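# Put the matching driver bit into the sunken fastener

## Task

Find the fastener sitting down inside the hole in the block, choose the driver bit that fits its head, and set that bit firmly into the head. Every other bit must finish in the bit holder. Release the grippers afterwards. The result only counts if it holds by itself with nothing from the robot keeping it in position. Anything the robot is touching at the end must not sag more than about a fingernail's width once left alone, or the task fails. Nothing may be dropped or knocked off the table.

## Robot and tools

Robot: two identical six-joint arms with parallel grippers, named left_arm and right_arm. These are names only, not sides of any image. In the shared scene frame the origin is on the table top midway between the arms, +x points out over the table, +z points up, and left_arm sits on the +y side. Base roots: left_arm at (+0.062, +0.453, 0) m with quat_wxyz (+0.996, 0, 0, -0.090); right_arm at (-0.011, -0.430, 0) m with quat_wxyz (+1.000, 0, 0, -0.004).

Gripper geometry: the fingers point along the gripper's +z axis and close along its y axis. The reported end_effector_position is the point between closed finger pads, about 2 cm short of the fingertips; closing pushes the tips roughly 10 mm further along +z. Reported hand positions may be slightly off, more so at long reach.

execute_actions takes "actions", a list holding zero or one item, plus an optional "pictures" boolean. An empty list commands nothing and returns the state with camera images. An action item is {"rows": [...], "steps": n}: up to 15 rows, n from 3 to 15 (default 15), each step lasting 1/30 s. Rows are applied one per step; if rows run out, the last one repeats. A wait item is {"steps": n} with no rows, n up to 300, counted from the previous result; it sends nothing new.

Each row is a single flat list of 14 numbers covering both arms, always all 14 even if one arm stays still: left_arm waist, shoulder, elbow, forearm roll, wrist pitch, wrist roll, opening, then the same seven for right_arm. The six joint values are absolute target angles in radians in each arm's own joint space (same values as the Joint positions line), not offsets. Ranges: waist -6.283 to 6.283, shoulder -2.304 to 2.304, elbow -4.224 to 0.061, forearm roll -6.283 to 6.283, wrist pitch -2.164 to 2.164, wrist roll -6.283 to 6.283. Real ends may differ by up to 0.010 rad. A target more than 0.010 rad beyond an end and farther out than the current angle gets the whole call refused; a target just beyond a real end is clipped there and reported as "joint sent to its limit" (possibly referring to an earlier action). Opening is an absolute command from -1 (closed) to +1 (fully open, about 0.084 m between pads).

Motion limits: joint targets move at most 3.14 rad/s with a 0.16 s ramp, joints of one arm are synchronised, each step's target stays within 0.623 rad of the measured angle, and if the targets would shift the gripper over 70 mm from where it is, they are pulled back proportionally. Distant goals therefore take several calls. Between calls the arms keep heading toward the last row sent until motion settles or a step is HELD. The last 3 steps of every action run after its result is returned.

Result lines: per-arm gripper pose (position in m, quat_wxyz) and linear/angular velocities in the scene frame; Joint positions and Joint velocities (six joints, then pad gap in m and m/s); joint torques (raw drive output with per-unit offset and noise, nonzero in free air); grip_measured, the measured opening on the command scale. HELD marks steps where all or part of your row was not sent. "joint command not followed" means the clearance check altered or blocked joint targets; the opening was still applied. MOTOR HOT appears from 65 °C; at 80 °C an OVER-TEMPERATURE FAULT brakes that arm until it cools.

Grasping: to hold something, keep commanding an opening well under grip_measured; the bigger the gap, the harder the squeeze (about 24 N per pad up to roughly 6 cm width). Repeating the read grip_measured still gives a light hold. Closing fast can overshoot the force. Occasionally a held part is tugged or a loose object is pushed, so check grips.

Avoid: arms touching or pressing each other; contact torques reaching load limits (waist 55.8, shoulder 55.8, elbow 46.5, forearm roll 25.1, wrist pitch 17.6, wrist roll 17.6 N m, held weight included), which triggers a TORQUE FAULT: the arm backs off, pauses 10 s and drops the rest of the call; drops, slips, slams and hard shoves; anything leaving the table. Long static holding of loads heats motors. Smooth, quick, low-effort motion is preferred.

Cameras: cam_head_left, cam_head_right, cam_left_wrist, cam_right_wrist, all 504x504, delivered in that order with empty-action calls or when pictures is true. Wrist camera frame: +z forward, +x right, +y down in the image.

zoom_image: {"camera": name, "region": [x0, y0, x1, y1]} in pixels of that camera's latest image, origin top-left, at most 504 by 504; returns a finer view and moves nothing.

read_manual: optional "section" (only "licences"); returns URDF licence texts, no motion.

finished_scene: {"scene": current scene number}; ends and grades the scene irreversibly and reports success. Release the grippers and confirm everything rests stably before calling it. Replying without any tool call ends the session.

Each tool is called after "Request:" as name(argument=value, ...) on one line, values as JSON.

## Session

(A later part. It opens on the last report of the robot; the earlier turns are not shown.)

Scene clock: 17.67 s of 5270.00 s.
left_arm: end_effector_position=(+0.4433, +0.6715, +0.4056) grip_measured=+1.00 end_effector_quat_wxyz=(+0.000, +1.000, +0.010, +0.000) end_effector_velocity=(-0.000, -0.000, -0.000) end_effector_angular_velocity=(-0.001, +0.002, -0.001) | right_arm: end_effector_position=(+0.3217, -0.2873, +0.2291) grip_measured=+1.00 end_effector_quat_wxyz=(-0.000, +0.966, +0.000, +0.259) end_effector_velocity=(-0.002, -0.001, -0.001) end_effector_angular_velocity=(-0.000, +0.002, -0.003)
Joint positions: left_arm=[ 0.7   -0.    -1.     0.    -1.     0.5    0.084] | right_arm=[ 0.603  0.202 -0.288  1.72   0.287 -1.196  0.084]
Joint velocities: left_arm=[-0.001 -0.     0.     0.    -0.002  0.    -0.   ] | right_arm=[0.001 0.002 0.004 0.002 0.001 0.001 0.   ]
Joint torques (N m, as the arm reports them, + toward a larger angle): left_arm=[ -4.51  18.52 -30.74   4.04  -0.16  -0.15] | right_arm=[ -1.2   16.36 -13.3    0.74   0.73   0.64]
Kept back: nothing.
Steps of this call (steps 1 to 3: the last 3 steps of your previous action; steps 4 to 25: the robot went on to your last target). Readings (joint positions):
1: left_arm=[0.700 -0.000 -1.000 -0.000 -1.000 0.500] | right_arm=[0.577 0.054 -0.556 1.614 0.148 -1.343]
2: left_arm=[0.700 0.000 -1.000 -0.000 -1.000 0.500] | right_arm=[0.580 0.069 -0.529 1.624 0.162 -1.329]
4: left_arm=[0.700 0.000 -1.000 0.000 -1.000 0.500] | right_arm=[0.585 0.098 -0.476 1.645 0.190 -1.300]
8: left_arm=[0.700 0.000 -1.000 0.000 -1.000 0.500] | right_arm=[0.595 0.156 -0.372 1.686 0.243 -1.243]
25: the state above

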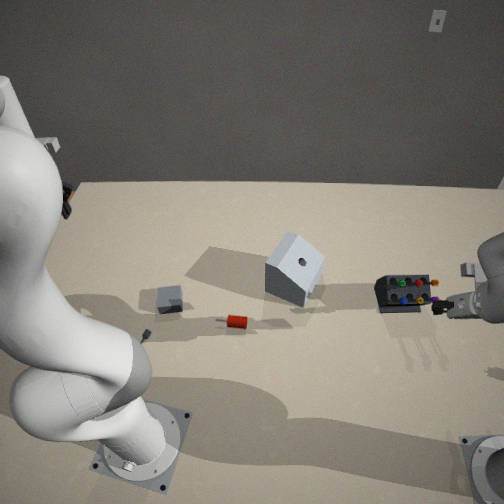

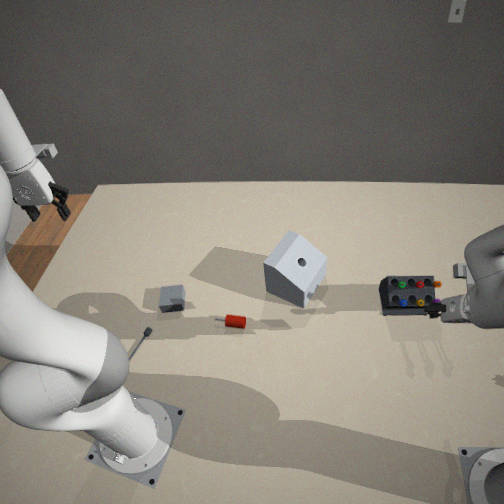

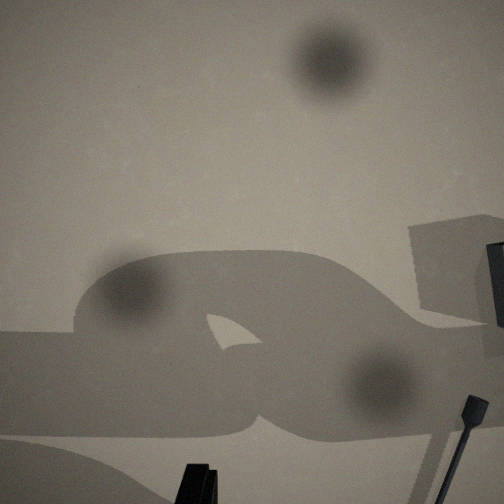

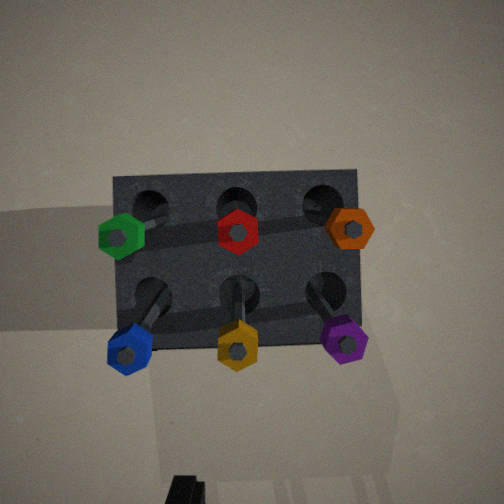

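Request:
execute_actions(actions=[{"rows":[[-0.4397,-0.2,-0.7,0.9678,1.7219,0.2152,1, 0.6827,-0.0218,-0.3509,1.110,0.4334,-0.5016,-0.25]],"steps":15}])

Request:
execute_actions(actions=[{"steps":25}], pictures=true)

Scene clock: 22.83 s of 5270.00 s.
left_arm: end_effector_position=(+0.5027, +0.6097, +0.3281) grip_measured=+1.00 end_effector_quat_wxyz=(-0.102, +0.980, -0.169, +0.009) end_effector_velocity=(+0.211, -0.263, -0.171) end_effector_angular_velocity=(+0.519, -0.278, -1.352) | right_arm: end_effector_position=(+0.3547, -0.2598, +0.2078) grip_measured=-0.27 end_effector_quat_wxyz=(+0.010, +0.952, +0.004, +0.307) end_effector_velocity=(+0.066, +0.101, -0.047) end_effector_angular_velocity=(+0.177, -0.236, +0.004)
Joint positions: left_arm=[ 0.427 -0.076 -0.886  0.273 -0.727  0.392  0.084] | right_arm=[ 0.67   0.013 -0.341  1.207  0.41  -0.622  0.032]
Joint velocities: left_arm=[-0.856 -0.188  0.282  0.856  0.851 -0.266 -0.   ] | right_arm=[ 0.141 -0.396 -0.11  -1.079  0.256  1.315 -0.   ]
Joint torques (N m, as the arm reports them, + toward a larger angle): left_arm=[ -2.93  18.82 -26.97   5.1    0.08  -0.17] | right_arm=[ -4.9   33.45 -12.27   7.22   1.22  -0.9 ]
Steps of this call (steps 1 to 15: the robot went on to your last target; steps 16 to 90: nothing new was sent; then 1.77 s passed at rest; steps 91 to 102: the first 12 steps of this action). Readings (joint positions):
91: left_arm=[0.700 -0.000 -1.000 0.000 -1.000 0.500] | right_arm=[0.603 0.203 -0.287 1.720 0.287 -1.196]
92: left_arm=[0.697 -0.001 -0.999 0.003 -0.997 0.498] | right_arm=[0.603 0.202 -0.288 1.717 0.288 -1.193]
94: left_arm=[0.663 -0.011 -0.983 0.039 -0.960 0.482] | right_arm=[0.608 0.189 -0.291 1.681 0.297 -1.155]
98: left_arm=[0.543 -0.048 -0.928 0.157 -0.843 0.432] | right_arm=[0.639 0.101 -0.316 1.443 0.354 -0.900]
102: the state above

Scene clock: 23.67 s of 5270.00 s.
left_arm: end_effector_position=(+0.5912, +0.2920, +0.2728) grip_measured=+1.00 end_effector_quat_wxyz=(-0.113, +0.762, -0.589, +0.246) end_effector_velocity=(-0.033, -0.425, +0.000) end_effector_angular_velocity=(-0.488, -0.378, -1.054) | right_arm: end_effector_position=(+0.3608, -0.2501, +0.2040) grip_measured=-0.27 end_effector_quat_wxyz=(-0.000, +0.948, +0.000, +0.317) end_effector_velocity=(-0.000, -0.000, -0.001) end_effector_angular_velocity=(-0.001, +0.001, +0.000)
Joint positions: left_arm=[-0.136 -0.161 -0.759  0.743 -0.07   0.271  0.084] | right_arm=[ 0.683 -0.022 -0.351  1.11   0.433 -0.502  0.032]
Joint velocities: left_arm=[-0.489 -0.062  0.094  0.361  0.901 -0.089  0.   ] | right_arm=[-0.    -0.001  0.    -0.    -0.    -0.    -0.   ]
Joint torques (N m, as the arm reports them, + toward a larger angle): left_arm=[ -8.13  22.97 -26.84   3.11   0.05  -0.45] | right_arm=[  0.14  22.04 -11.98   0.77   1.19   0.74]
Kept back: nothing.
Steps of this call (steps 1 to 3: the last 3 steps of your previous action; steps 4 to 25: the robot went on to your last target). Readings (joint positions):
1: left_arm=[0.399 -0.083 -0.877 0.301 -0.699 0.383] | right_arm=[0.674 0.002 -0.344 1.177 0.417 -0.585]
2: left_arm=[0.371 -0.088 -0.868 0.329 -0.671 0.375] | right_arm=[0.677 -0.005 -0.346 1.157 0.422 -0.560]
4: left_arm=[0.316 -0.098 -0.853 0.384 -0.616 0.360] | right_arm=[0.680 -0.013 -0.348 1.134 0.428 -0.531]
8: left_arm=[0.213 -0.115 -0.827 0.481 -0.513 0.336] | right_arm=[0.682 -0.019 -0.350 1.117 0.432 -0.509]
25: the state above

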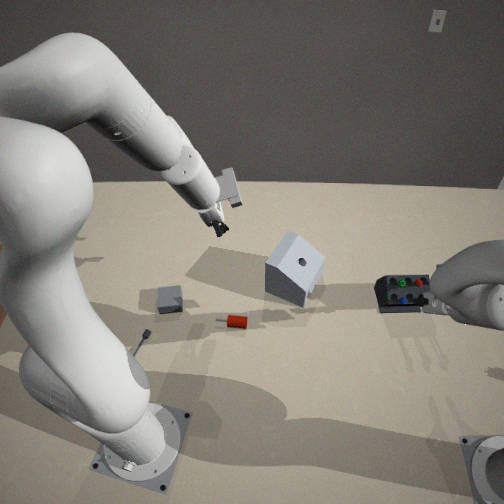

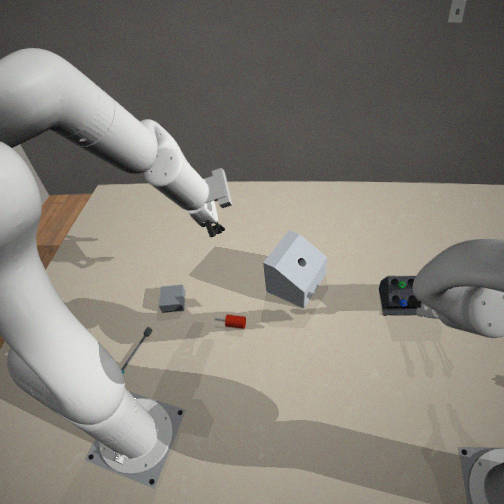

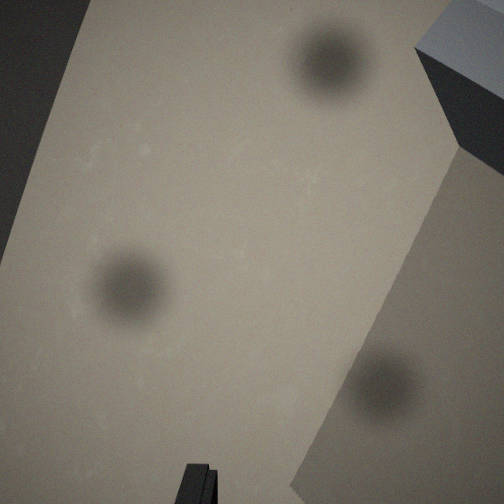

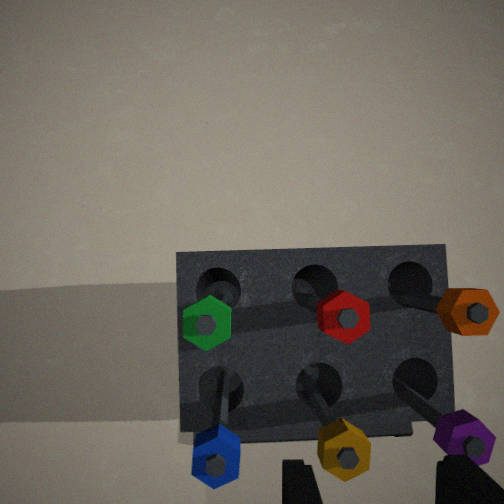

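Request:
execute_actions(actions=[{"rows":[[-0.4397,-0.2,-0.7,0.9678,1.7219,0.2152,1, 0.5984,-0.2724,-0.4341,0.7427,0.5182,-0.1819,-0.25]],"steps":15}])

Request:
execute_actions(actions=[{"rows":[[-0.4397,-0.845,-0.5827,0.9678,1.7219,0.2152,1, 0.5984,-0.2724,-0.4341,0.7427,0.5182,-0.1819,-0.25]],"steps":15}])

Request:
execute_actions(actions=[{"steps":20}], pictures=true)

Scene clock: 24.43 s of 5270.00 s.
left_arm: end_effector_position=(+0.4803, +0.0100, +0.3673) grip_measured=+1.00 end_effector_quat_wxyz=(-0.173, -0.466, +0.673, -0.548) end_effector_velocity=(-0.226, -0.228, +0.289) end_effector_angular_velocity=(-1.358, -0.163, -0.888) | right_arm: end_effector_position=(+0.3997, -0.2515, +0.1525) grip_measured=-0.27 end_effector_quat_wxyz=(+0.002, +0.948, +0.001, +0.317) end_effector_velocity=(+0.035, +0.007, -0.044) end_effector_angular_velocity=(+0.046, -0.007, +0.003)
Joint positions: left_arm=[-0.387 -0.193 -0.71   0.929  0.863  0.225  0.084] | right_arm=[ 0.605 -0.254 -0.427  0.772  0.511 -0.208  0.032]
Joint velocities: left_arm=[-0.168 -0.023  0.034  0.123  1.575 -0.031  0.   ] | right_arm=[-0.065 -0.191 -0.074 -0.304  0.075  0.278  0.   ]
Joint torques (N m, as the arm reports them, + toward a larger angle): left_arm=[ -3.75  22.83 -26.14   2.26   0.88  -0.02] | right_arm=[ 0.39 35.88 -9.05  1.51  1.24  0.44]
Steps of this call (steps 1 to 11: the robot went on to your last target; steps 12 to 23: the first 12 steps of this action). Readings (joint positions):
12: left_arm=[-0.298 -0.182 -0.727 0.863 0.349 0.241] | right_arm=[0.683 -0.022 -0.351 1.110 0.433 -0.502]
13: left_arm=[-0.309 -0.183 -0.725 0.871 0.390 0.239] | right_arm=[0.682 -0.024 -0.352 1.107 0.434 -0.499]
15: left_arm=[-0.328 -0.186 -0.722 0.885 0.476 0.236] | right_arm=[0.674 -0.048 -0.360 1.070 0.443 -0.466]
19: left_arm=[-0.362 -0.190 -0.715 0.910 0.660 0.230] | right_arm=[0.627 -0.187 -0.406 0.869 0.489 -0.293]
23: the state above

Scene clock: 24.93 s of 5270.00 s.
left_arm: end_effector_position=(+0.4029, -0.0191, +0.3123) grip_measured=+1.00 end_effector_quat_wxyz=(-0.373, -0.418, +0.597, -0.574) end_effector_velocity=(-0.144, +0.037, -0.361) end_effector_angular_velocity=(-0.130, +0.831, -0.185) | right_arm: end_effector_position=(+0.4029, -0.2509, +0.1482) grip_measured=-0.27 end_effector_quat_wxyz=(-0.000, +0.948, +0.000, +0.317) end_effector_velocity=(-0.000, -0.001, -0.001) end_effector_angular_velocity=(-0.001, +0.002, -0.001)
Joint positions: left_arm=[-0.422 -0.454 -0.656  0.955  1.39   0.218  0.084] | right_arm=[ 0.598 -0.272 -0.434  0.743  0.518 -0.182  0.032]
Joint velocities: left_arm=[-0.038 -0.862  0.163  0.029  0.724 -0.007  0.   ] | right_arm=[-0.001 -0.004 -0.    -0.001  0.     0.002 -0.   ]
Joint torques (N m, as the arm reports them, + toward a larger angle): left_arm=[ -6.51  28.25 -19.73   3.07   1.33  -0.21] | right_arm=[ 1.23 28.47 -9.25  0.79  1.36  0.64]
Steps of this call (steps 1 to 3: the last 3 steps of your previous action; steps 4 to 15: the first 12 steps of this action). Readings (joint positions):
4: left_arm=[-0.406 -0.196 -0.706 0.943 1.082 0.221] | right_arm=[0.600 -0.267 -0.432 0.751 0.516 -0.189]
5: left_arm=[-0.410 -0.197 -0.706 0.945 1.135 0.221] | right_arm=[0.600 -0.268 -0.433 0.748 0.517 -0.187]
7: left_arm=[-0.412 -0.226 -0.701 0.947 1.214 0.220] | right_arm=[0.599 -0.270 -0.433 0.746 0.518 -0.184]
11: left_arm=[-0.417 -0.341 -0.677 0.951 1.295 0.219] | right_arm=[0.599 -0.272 -0.434 0.744 0.518 -0.183]
15: the state above

Scene clock: 25.60 s of 5270.00 s.
left_arm: end_effector_position=(+0.3282, +0.0186, +0.1740) grip_measured=+1.00 end_effector_quat_wxyz=(+0.499, +0.499, -0.501, +0.501) end_effector_velocity=(-0.007, +0.004, -0.009) end_effector_angular_velocity=(-0.005, +0.031, +0.002) | right_arm: end_effector_position=(+0.4029, -0.2509, +0.1481) grip_measured=-0.27 end_effector_quat_wxyz=(-0.000, +0.948, +0.000, +0.317) end_effector_velocity=(-0.000, +0.000, -0.000) end_effector_angular_velocity=(-0.001, -0.000, +0.002)
Joint positions: left_arm=[-0.44  -0.841 -0.584  0.968  1.72   0.215  0.084] | right_arm=[ 0.598 -0.272 -0.434  0.743  0.518 -0.182  0.032]
Joint velocities: left_arm=[-0.002 -0.03   0.006  0.001  0.026 -0.001  0.   ] | right_arm=[ 0.    -0.001  0.    -0.002  0.001  0.    -0.   ]
Joint torques (N m, as the arm reports them, + toward a larger angle): left_arm=[-2.59 21.84 -8.72  3.9   1.28 -0.11] | right_arm=[-1.06 29.46 -9.4   0.89  1.25  0.71]
Kept back: nothing.
Steps of this call (steps 1 to 3: the last 3 steps of your previous action; steps 4 to 20: the robot went on to your last target). Readings (joint positions):
1: left_arm=[-0.423 -0.483 -0.651 0.956 1.415 0.218] | right_arm=[0.598 -0.272 -0.434 0.743 0.518 -0.182]
2: left_arm=[-0.424 -0.512 -0.645 0.957 1.439 0.218] | right_arm=[0.598 -0.272 -0.434 0.743 0.518 -0.182]
4: left_arm=[-0.427 -0.571 -0.634 0.959 1.489 0.217] | right_arm=[0.598 -0.272 -0.434 0.743 0.518 -0.182]
8: left_arm=[-0.433 -0.691 -0.612 0.963 1.592 0.216] | right_arm=[0.598 -0.272 -0.434 0.743 0.518 -0.182]
20: the state above

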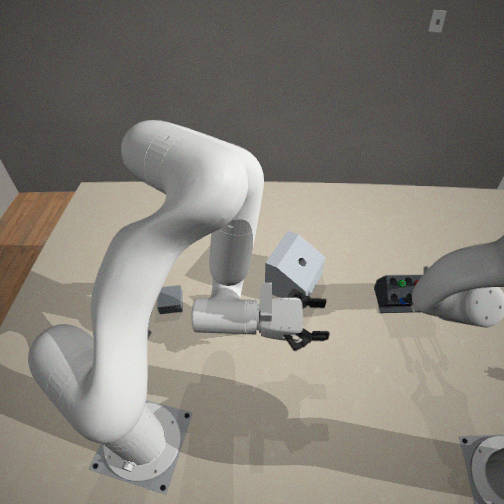

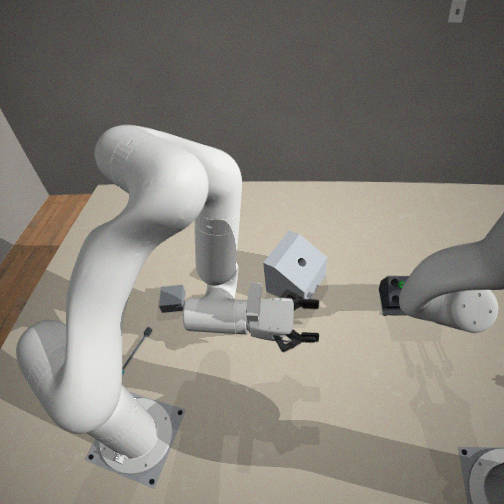

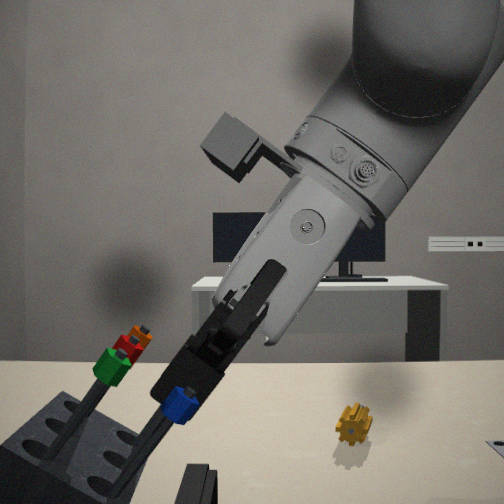

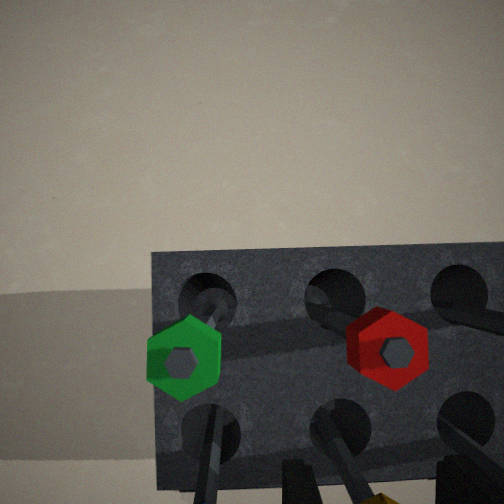

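Request:
execute_actions(actions=[{"rows":[[-0.4397,-0.845,-0.5827,0.9678,1.7219,0.2152,1, 0.5984,-0.2724,-0.4341,0.7427,0.5182,-0.1819,-0.45],[-0.4397,-0.845,-0.5827,0.9678,1.7219,0.2152,1, 0.5984,-0.2724,-0.4341,0.7427,0.5182,-0.1819,-0.55],[-0.4397,-0.845,-0.5827,0.9678,1.7219,0.2152,1, 0.5984,-0.2724,-0.4341,0.7427,0.5182,-0.1819,-0.6],[-0.4397,-0.845,-0.5827,0.9678,1.7219,0.2152,1, 0.5984,-0.2724,-0.4341,0.7427,0.5182,-0.1819,-0.65],[-0.4397,-0.845,-0.5827,0.9678,1.7219,0.2152,1, 0.5984,-0.2724,-0.4341,0.7427,0.5182,-0.1819,-0.7],[-0.4397,-0.845,-0.5827,0.9678,1.7219,0.2152,1, 0.5984,-0.2724,-0.4341,0.7427,0.5182,-0.1819,-0.8],[-0.4397,-0.845,-0.5827,0.9678,1.7219,0.2152,1, 0.5984,-0.2724,-0.4341,0.7427,0.5182,-0.1819,-0.9]],"steps":12}])

Request:
execute_actions(actions=[{"rows":[[-0.4397,-0.845,-0.5827,0.9678,1.7219,0.2152,1, 0.6207,-0.1828,-0.4052,0.8485,0.4765,-0.2776,-0.9]],"steps":7}])

Request:
execute_actions(actions=[{"rows":[[-0.4397,-0.845,-0.5827,0.9678,1.7219,0.2152,1, 0.6446,-0.0927,-0.3812,0.9863,0.4433,-0.4055,-0.9]],"steps":12}], pictures=true)

Scene clock: 26.47 s of 5270.00 s.
left_arm: end_effector_position=(+0.3273, +0.0192, +0.1725) grip_measured=+1.00 end_effector_quat_wxyz=(+0.500, +0.500, -0.500, +0.500) end_effector_velocity=(-0.001, -0.000, +0.000) end_effector_angular_velocity=(-0.001, +0.001, -0.001) | right_arm: end_effector_position=(+0.4029, -0.2509, +0.1481) grip_measured=-0.64 end_effector_quat_wxyz=(-0.000, +0.948, +0.000, +0.317) end_effector_velocity=(-0.000, +0.000, +0.000) end_effector_angular_velocity=(+0.001, -0.000, -0.001)
Joint positions: left_arm=[-0.44  -0.845 -0.583  0.968  1.722  0.215  0.084] | right_arm=[ 0.598 -0.272 -0.434  0.743  0.518 -0.182  0.016]
Joint velocities: left_arm=[-0.001  0.     0.001 -0.     0.002 -0.    -0.   ] | right_arm=[ 0.001  0.    -0.     0.001 -0.     0.001  0.   ]
Joint torques (N m, as the arm reports them, + toward a larger angle): left_arm=[-4.17 28.53 -8.    4.04  1.56 -0.19] | right_arm=[ 0.11 28.18 -9.04  1.03  1.2   0.62]
Steps of this call (steps 1 to 17: the robot went on to your last target; steps 18 to 26: the first 9 steps of this action). Readings (joint positions):
18: left_arm=[-0.440 -0.845 -0.583 0.968 1.722 0.215] | right_arm=[0.598 -0.272 -0.434 0.743 0.518 -0.182]
19: left_arm=[-0.440 -0.845 -0.583 0.968 1.722 0.215] | right_arm=[0.598 -0.272 -0.434 0.743 0.518 -0.182]
21: left_arm=[-0.440 -0.845 -0.583 0.968 1.722 0.215] | right_arm=[0.598 -0.272 -0.434 0.743 0.518 -0.182]
25: left_arm=[-0.440 -0.845 -0.583 0.968 1.722 0.215] | right_arm=[0.598 -0.272 -0.434 0.743 0.518 -0.182]
26: the state above

Scene clock: 26.70 s of 5270.00 s.
left_arm: end_effector_position=(+0.3273, +0.0192, +0.1725) grip_measured=+1.00 end_effector_quat_wxyz=(+0.500, +0.500, -0.500, +0.500) end_effector_velocity=(+0.000, +0.000, -0.000) end_effector_angular_velocity=(+0.001, +0.001, +0.001) | right_arm: end_effector_position=(+0.3984, -0.2513, +0.1548) grip_measured=-0.64 end_effector_quat_wxyz=(+0.001, +0.949, +0.001, +0.316) end_effector_velocity=(-0.076, +0.004, +0.145) end_effector_angular_velocity=(+0.018, -0.009, -0.013)
Joint positions: left_arm=[-0.44  -0.845 -0.583  0.968  1.722  0.215  0.084] | right_arm=[ 0.606 -0.244 -0.424  0.778  0.504 -0.214  0.016]
Joint velocities: left_arm=[ 0.001 -0.001  0.    -0.    -0.    -0.001 -0.   ] | right_arm=[ 0.144  0.579  0.181  0.665 -0.258 -0.581 -0.   ]
Joint torques (N m, as the arm reports them, + toward a larger angle): left_arm=[-2.09 25.63 -7.65  3.59  1.59 -0.34] | right_arm=[-0.84 34.69 -9.95  2.2   1.47  0.74]
Steps of this call (steps 1 to 3: the last 3 steps of your previous action; steps 4 to 7: the first 4 steps of this action). Readings (joint positions):
4: left_arm=[-0.440 -0.845 -0.583 0.968 1.722 0.215] | right_arm=[0.598 -0.272 -0.434 0.743 0.518 -0.182]
5: left_arm=[-0.440 -0.845 -0.583 0.968 1.722 0.215] | right_arm=[0.599 -0.270 -0.433 0.746 0.517 -0.185]
7: the state above

Scene clock: 27.10 s of 5270.00 s.
left_arm: end_effector_position=(+0.3273, +0.0192, +0.1725) grip_measured=+1.00 end_effector_quat_wxyz=(+0.500, +0.500, -0.500, +0.500) end_effector_velocity=(-0.001, -0.000, -0.001) end_effector_angular_velocity=(+0.002, -0.001, -0.001) | right_arm: end_effector_position=(+0.3798, -0.2509, +0.1890) grip_measured=-0.64 end_effector_quat_wxyz=(-0.000, +0.948, +0.000, +0.318) end_effector_velocity=(-0.021, -0.002, +0.023) end_effector_angular_velocity=(-0.005, +0.013, +0.006)
Joint positions: left_arm=[-0.44  -0.845 -0.583  0.968  1.722  0.215  0.084] | right_arm=[ 0.642 -0.104 -0.385  0.969  0.448 -0.389  0.016]
Joint velocities: left_arm=[-0.001 -0.001  0.    -0.    -0.001  0.001  0.   ] | right_arm=[ 0.031  0.115  0.037  0.187 -0.049 -0.179  0.   ]
Joint torques (N m, as the arm reports them, + toward a larger angle): left_arm=[-2.83 26.53 -6.05  4.09  1.32  0.02] | right_arm=[ -1.41  19.74 -11.92  -0.28   1.21   0.86]
Steps of this call (steps 1 to 3: the last 3 steps of your previous action; steps 4 to 12: the first 9 steps of this action). Readings (joint positions):
4: left_arm=[-0.440 -0.845 -0.583 0.968 1.722 0.215] | right_arm=[0.618 -0.195 -0.410 0.833 0.483 -0.263]
5: left_arm=[-0.440 -0.845 -0.583 0.968 1.722 0.215] | right_arm=[0.619 -0.190 -0.408 0.840 0.480 -0.270]
7: left_arm=[-0.440 -0.845 -0.583 0.968 1.722 0.215] | right_arm=[0.626 -0.164 -0.400 0.881 0.469 -0.309]
11: left_arm=[-0.440 -0.845 -0.583 0.968 1.722 0.215] | right_arm=[0.640 -0.109 -0.386 0.961 0.450 -0.382]
12: the state above

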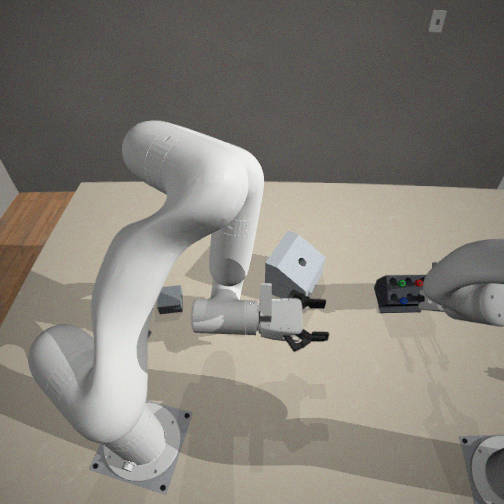

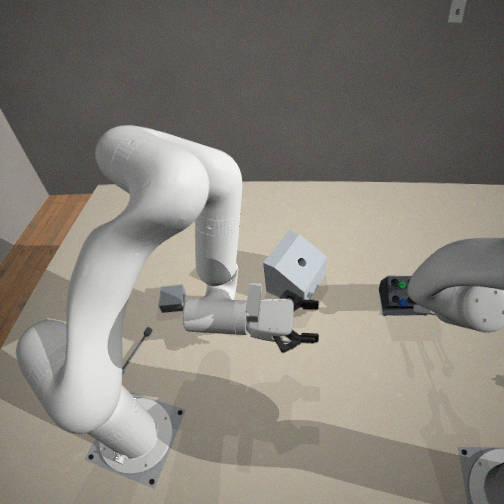

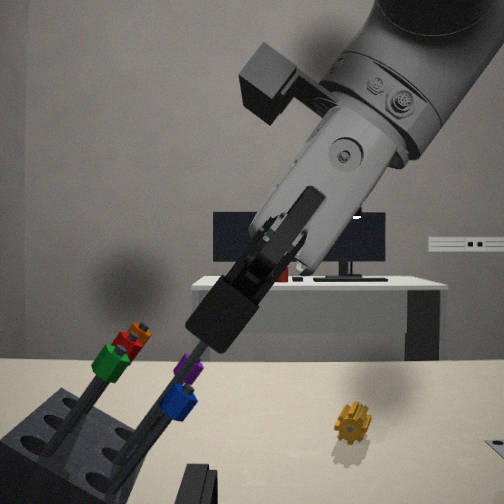

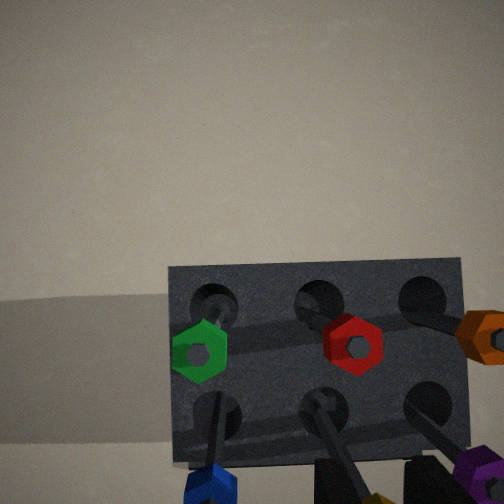

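Request:
execute_actions(actions=[{"rows":[[-0.4397,-0.845,-0.5827,0.9678,1.7219,0.2152,1, 0.6702,-0.002,-0.362,1.156,0.4186,-0.5656,-0.9]],"steps":6}])

Request:
execute_actions(actions=[{"rows":[[-0.4397,-0.845,-0.5827,0.9678,1.7219,0.2152,1, 0.6975,0.0892,-0.3476,1.3577,0.4025,-0.7578,-0.9]],"steps":15}], pictures=true)

Request:
zoom_image(camera="cam_right_wrist", region=[260,350,400,490])

Request:
zoom_image(camera="cam_left_wrist", region=[80,340,240,500])

Scene clock: 27.37 s of 5270.00 s.
left_arm: end_effector_position=(+0.3273, +0.0192, +0.1725) grip_measured=+1.00 end_effector_quat_wxyz=(+0.500, +0.500, -0.500, +0.500) end_effector_velocity=(+0.001, -0.000, +0.001) end_effector_angular_velocity=(-0.001, -0.002, +0.001) | right_arm: end_effector_position=(+0.3768, -0.2513, +0.1927) grip_measured=-0.64 end_effector_quat_wxyz=(+0.001, +0.948, +0.001, +0.317) end_effector_velocity=(-0.040, -0.007, +0.065) end_effector_angular_velocity=(-0.037, +0.003, -0.001)
Joint positions: left_arm=[-0.44  -0.845 -0.583  0.968  1.722  0.215  0.084] | right_arm=[ 0.646 -0.087 -0.379  1.     0.441 -0.419  0.016]
Joint velocities: left_arm=[ 0.001  0.001 -0.001 -0.    -0.     0.     0.   ] | right_arm=[ 0.08   0.277  0.068  0.541 -0.084 -0.521  0.   ]
Joint torques (N m, as the arm reports them, + toward a larger angle): left_arm=[-4.3  27.25 -7.15  3.34  1.55 -0.06] | right_arm=[  2.09  43.88 -11.75   6.55   1.12  -0.34]
Steps of this call (steps 1 to 3: the last 3 steps of your previous action; steps 4 to 5: the robot went on to your last target; steps 6 to 8: the first 3 steps of this action). Readings (joint positions):
6: left_arm=[-0.440 -0.845 -0.583 0.968 1.722 0.215] | right_arm=[0.644 -0.094 -0.382 0.984 0.444 -0.403]
7: left_arm=[-0.440 -0.845 -0.583 0.968 1.722 0.215] | right_arm=[0.645 -0.093 -0.381 0.988 0.443 -0.407]
8: the state above

Scene clock: 27.87 s of 5270.00 s.
left_arm: end_effector_position=(+0.3273, +0.0192, +0.1725) grip_measured=+1.00 end_effector_quat_wxyz=(+0.500, +0.500, -0.500, +0.500) end_effector_velocity=(+0.001, -0.001, +0.001) end_effector_angular_velocity=(-0.002, -0.002, -0.000) | right_arm: end_effector_position=(+0.3537, -0.2511, +0.2335) grip_measured=-0.64 end_effector_quat_wxyz=(+0.000, +0.948, +0.000, +0.318) end_effector_velocity=(-0.009, -0.000, +0.010) end_effector_angular_velocity=(-0.001, +0.008, +0.007)
Joint positions: left_arm=[-0.44  -0.845 -0.583  0.968  1.722  0.215  0.084] | right_arm=[ 0.696  0.084 -0.348  1.346  0.404 -0.747  0.016]
Joint velocities: left_arm=[-0.     0.001 -0.001  0.     0.001  0.    -0.   ] | right_arm=[ 0.015  0.05   0.01   0.115 -0.011 -0.115  0.   ]
Joint torques (N m, as the arm reports them, + toward a larger angle): left_arm=[-4.25 25.97 -6.63  3.8   1.21  0.01] | right_arm=[ -0.1   17.16 -13.4    0.58   1.09   0.75]
Steps of this call (steps 1 to 3: the last 3 steps of your previous action; steps 4 to 15: the first 12 steps of this action). Readings (joint positions):
4: left_arm=[-0.440 -0.845 -0.583 0.968 1.722 0.215] | right_arm=[0.663 -0.027 -0.368 1.109 0.426 -0.520]
5: left_arm=[-0.440 -0.845 -0.583 0.968 1.722 0.215] | right_arm=[0.666 -0.017 -0.366 1.126 0.423 -0.537]
7: left_arm=[-0.440 -0.845 -0.583 0.968 1.722 0.215] | right_arm=[0.673 0.007 -0.361 1.180 0.418 -0.589]
11: left_arm=[-0.440 -0.845 -0.583 0.968 1.722 0.215] | right_arm=[0.691 0.069 -0.352 1.311 0.407 -0.712]
15: the state above

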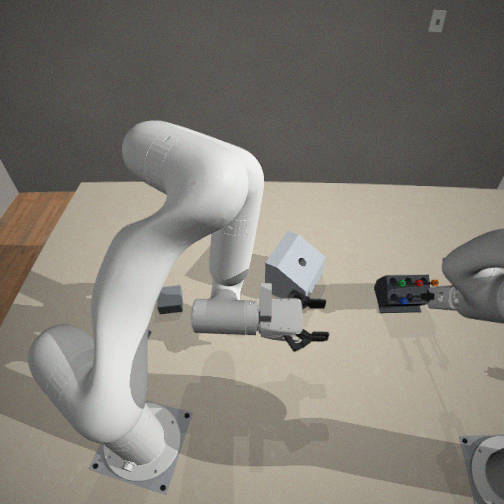

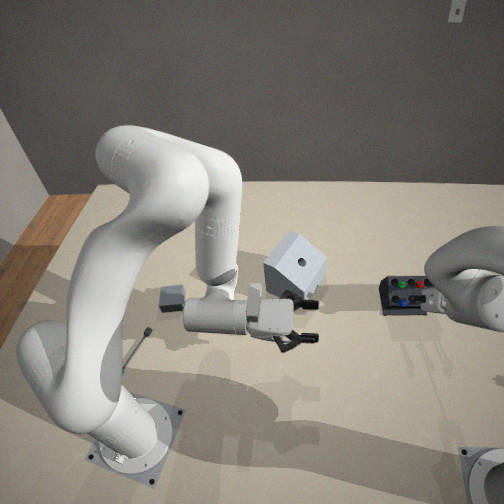

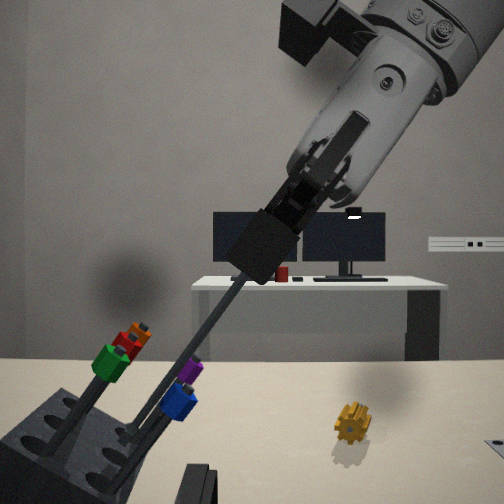

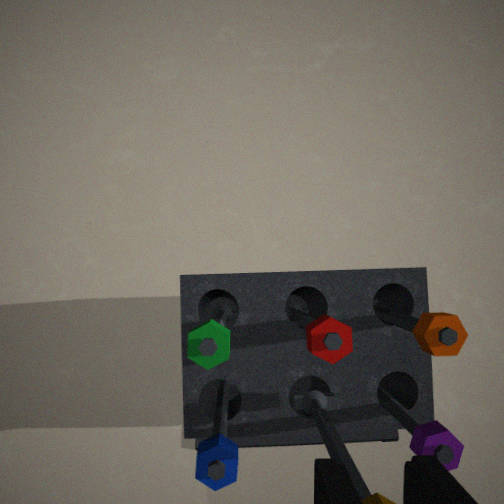

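Region (260, 350, 400, 490) of cam_right_wrist's 504x504 image, scaled by 3.600, with more detail than that image has.

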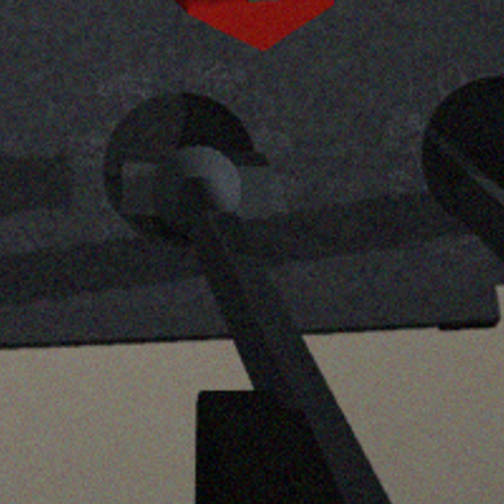

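Region (80, 340, 240, 500) of cam_left_wrist's 504x504 image, scaled by 3.150, with more detail than that image has.

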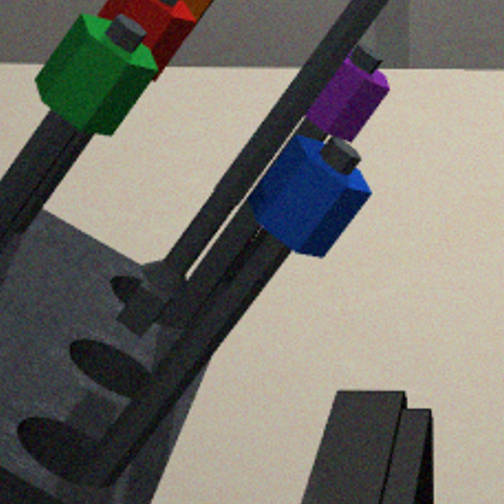

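Request:
execute_actions(actions=[{"rows":[[-0.4397,-0.845,-0.5827,0.9678,1.7219,0.2152,1, 0.681,0.0343,-0.3557,1.2329,0.4112,-0.6386,-0.9]],"steps":12}], pictures=true)

Request:
zoom_image(camera="cam_right_wrist", region=[270,350,370,450])

Request:
zoom_image(camera="cam_left_wrist", region=[80,400,180,500])

Scene clock: 28.30 s of 5270.00 s.
left_arm: end_effector_position=(+0.3273, +0.0192, +0.1725) grip_measured=+1.00 end_effector_quat_wxyz=(+0.500, +0.500, -0.500, +0.500) end_effector_velocity=(-0.000, +0.000, -0.001) end_effector_angular_velocity=(+0.003, +0.001, -0.001) | right_arm: end_effector_position=(+0.3599, -0.2514, +0.2230) grip_measured=-0.64 end_effector_quat_wxyz=(+0.001, +0.948, +0.001, +0.318) end_effector_velocity=(+0.011, +0.002, -0.012) end_effector_angular_velocity=(+0.011, -0.007, -0.005)
Joint positions: left_arm=[-0.44  -0.845 -0.583  0.968  1.722  0.215  0.084] | right_arm=[ 0.683  0.04  -0.355  1.247  0.41  -0.652  0.016]
Joint velocities: left_arm=[-0.     0.     0.001 -0.    -0.003 -0.001  0.   ] | right_arm=[-0.018 -0.06  -0.013 -0.147  0.011  0.149 -0.   ]
Joint torques (N m, as the arm reports them, + toward a larger angle): left_arm=[-3.45 28.29 -5.63  4.31  1.67 -0.28] | right_arm=[ -0.36  22.63 -13.19   1.3    1.03   0.26]
Steps of this call (steps 1 to 3: the last 3 steps of your previous action; step 4: the robot went on to your last target; steps 5 to 13: the first 9 steps of this action). Readings (joint positions):
5: left_arm=[-0.440 -0.845 -0.583 0.968 1.722 0.215] | right_arm=[0.697 0.088 -0.348 1.355 0.403 -0.756]
6: left_arm=[-0.440 -0.845 -0.583 0.968 1.722 0.215] | right_arm=[0.697 0.087 -0.348 1.353 0.403 -0.753]
8: left_arm=[-0.440 -0.845 -0.583 0.968 1.722 0.215] | right_arm=[0.693 0.073 -0.350 1.320 0.405 -0.721]
12: left_arm=[-0.440 -0.845 -0.583 0.968 1.722 0.215] | right_arm=[0.684 0.042 -0.354 1.253 0.410 -0.658]
13: the state above

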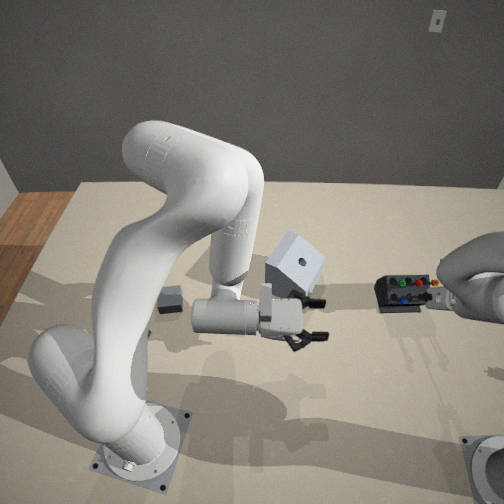

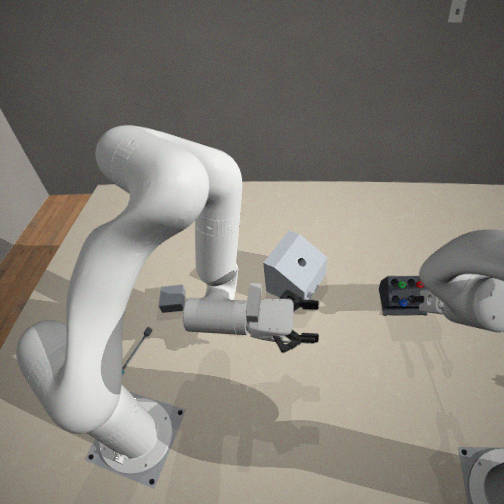

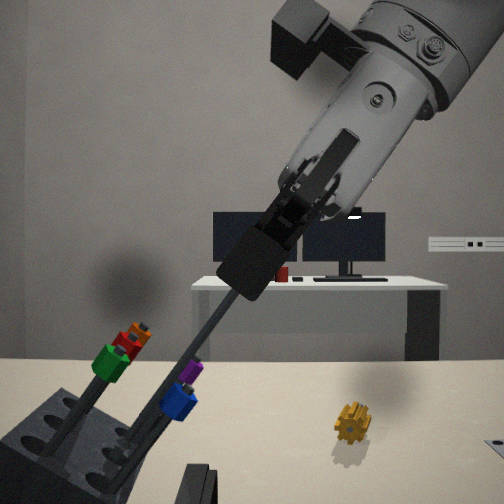

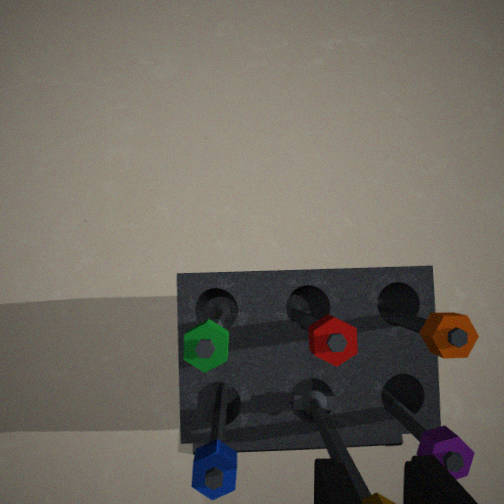

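Region (270, 350, 370, 450) of cam_right_wrist's 504x504 image, scaled by 5.040, with more detail than that image has.

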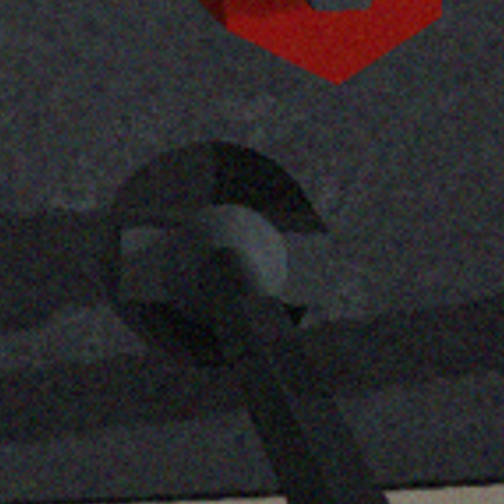

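Region (80, 400, 180, 500) of cam_left_wrist's 504x504 image, scaled by 5.040, with more detail than that image has.

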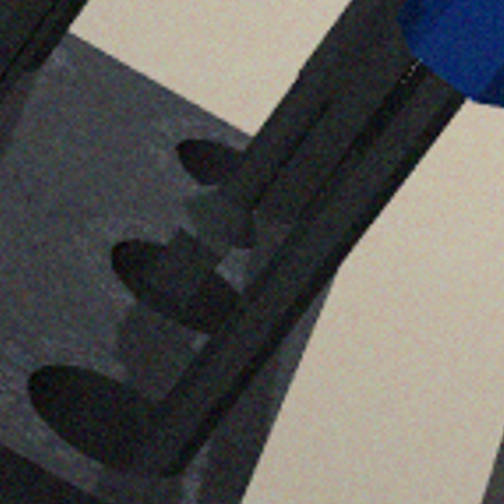

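Request:
execute_actions(actions=[{"rows":[[-0.4397,-0.845,-0.5827,0.9678,1.7219,0.2152,1, 0.6755,0.0162,-0.3587,1.1938,0.4147,-0.6014,-0.8],[-0.4397,-0.845,-0.5827,0.9678,1.7219,0.2152,1, 0.6755,0.0162,-0.3587,1.1938,0.4147,-0.6014,-0.8],[-0.4397,-0.845,-0.5827,0.9678,1.7219,0.2152,1, 0.6755,0.0162,-0.3587,1.1938,0.4147,-0.6014,-0.8],[-0.4397,-0.845,-0.5827,0.9678,1.7219,0.2152,1, 0.6702,-0.002,-0.362,1.156,0.4186,-0.5656,-0.8],[-0.4397,-0.845,-0.5827,0.9678,1.7219,0.2152,1, 0.6702,-0.002,-0.362,1.156,0.4186,-0.5656,-0.8],[-0.4397,-0.845,-0.5827,0.9678,1.7219,0.2152,1, 0.6702,-0.002,-0.362,1.156,0.4186,-0.5656,-0.8],[-0.4397,-0.845,-0.5827,0.9678,1.7219,0.2152,1, 0.665,-0.0202,-0.3654,1.1195,0.4229,-0.531,-0.8],[-0.4397,-0.845,-0.5827,0.9678,1.7219,0.2152,1, 0.665,-0.0202,-0.3654,1.1195,0.4229,-0.531,-0.8],[-0.4397,-0.845,-0.5827,0.9678,1.7219,0.2152,1, 0.6598,-0.0384,-0.3691,1.0843,0.4275,-0.4977,-0.8]],"steps":15}], pictures=true)

Request:
zoom_image(camera="cam_right_wrist", region=[270,350,370,450])

Scene clock: 29.00 s of 5270.00 s.
left_arm: end_effector_position=(+0.3273, +0.0192, +0.1725) grip_measured=+1.00 end_effector_quat_wxyz=(+0.500, +0.500, -0.500, +0.500) end_effector_velocity=(-0.000, -0.000, -0.000) end_effector_angular_velocity=(+0.001, -0.002, -0.001) | right_arm: end_effector_position=(+0.3687, -0.2513, +0.2080) grip_measured=-0.64 end_effector_quat_wxyz=(+0.001, +0.948, +0.001, +0.318) end_effector_velocity=(+0.020, -0.001, -0.044) end_effector_angular_velocity=(-0.006, +0.012, +0.005)
Joint positions: left_arm=[-0.44  -0.845 -0.583  0.968  1.722  0.215  0.084] | right_arm=[ 0.664 -0.024 -0.366  1.114  0.424 -0.526  0.016]
Joint velocities: left_arm=[-0.     0.001  0.     0.    -0.002  0.001 -0.   ] | right_arm=[-0.049 -0.172 -0.03  -0.327  0.038  0.304 -0.   ]
Joint torques (N m, as the arm reports them, + toward a larger angle): left_arm=[-5.53 23.91 -7.79  3.93  1.31 -0.34] | right_arm=[  1.4   27.26 -11.95   2.51   1.18   0.53]
Steps of this call (steps 1 to 3: the last 3 steps of your previous action; steps 4 to 9: the robot went on to your last target; steps 10 to 21: the first 12 steps of this action). Readings (joint positions):
10: left_arm=[-0.440 -0.845 -0.583 0.968 1.722 0.215] | right_arm=[0.681 0.035 -0.356 1.233 0.411 -0.639]
11: left_arm=[-0.440 -0.845 -0.583 0.968 1.722 0.215] | right_arm=[0.681 0.033 -0.356 1.230 0.411 -0.636]
13: left_arm=[-0.440 -0.845 -0.583 0.968 1.722 0.215] | right_arm=[0.678 0.025 -0.357 1.213 0.413 -0.620]
17: left_arm=[-0.440 -0.845 -0.583 0.968 1.722 0.215] | right_arm=[0.672 0.004 -0.361 1.170 0.417 -0.579]
21: the state above

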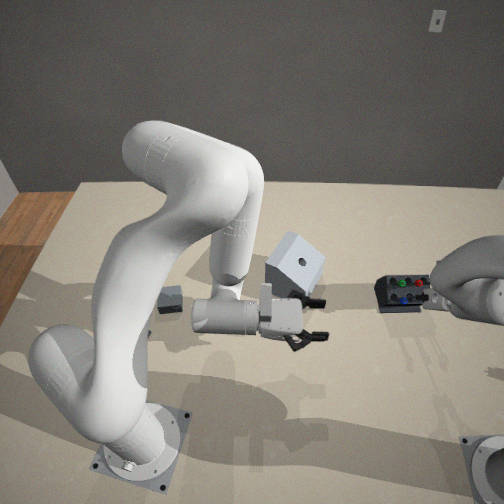

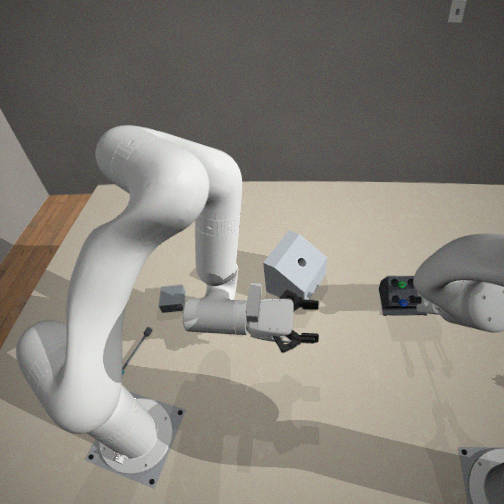

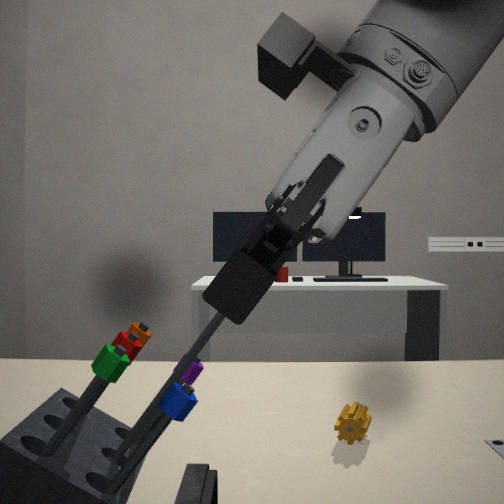

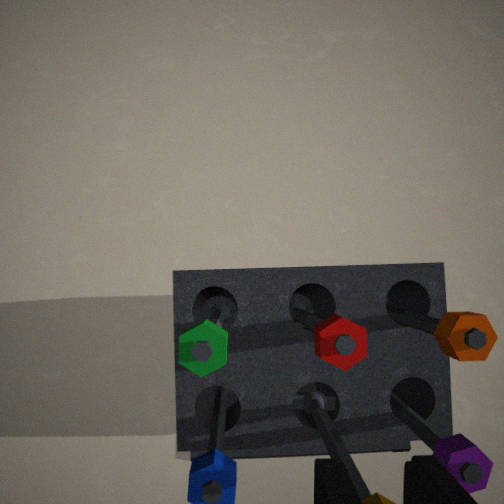

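Region (270, 350, 370, 450) of cam_right_wrist's 504x504 image, scaled by 5.040, with more detail than that image has.

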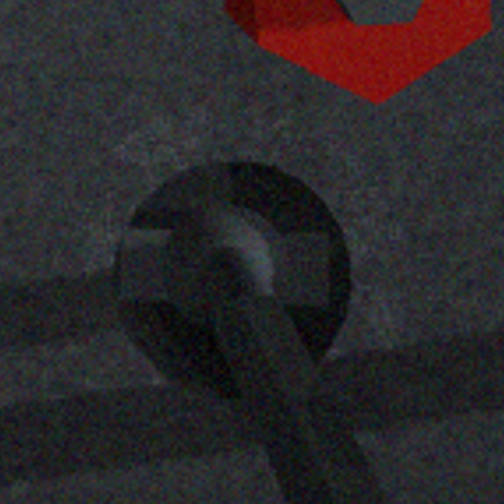

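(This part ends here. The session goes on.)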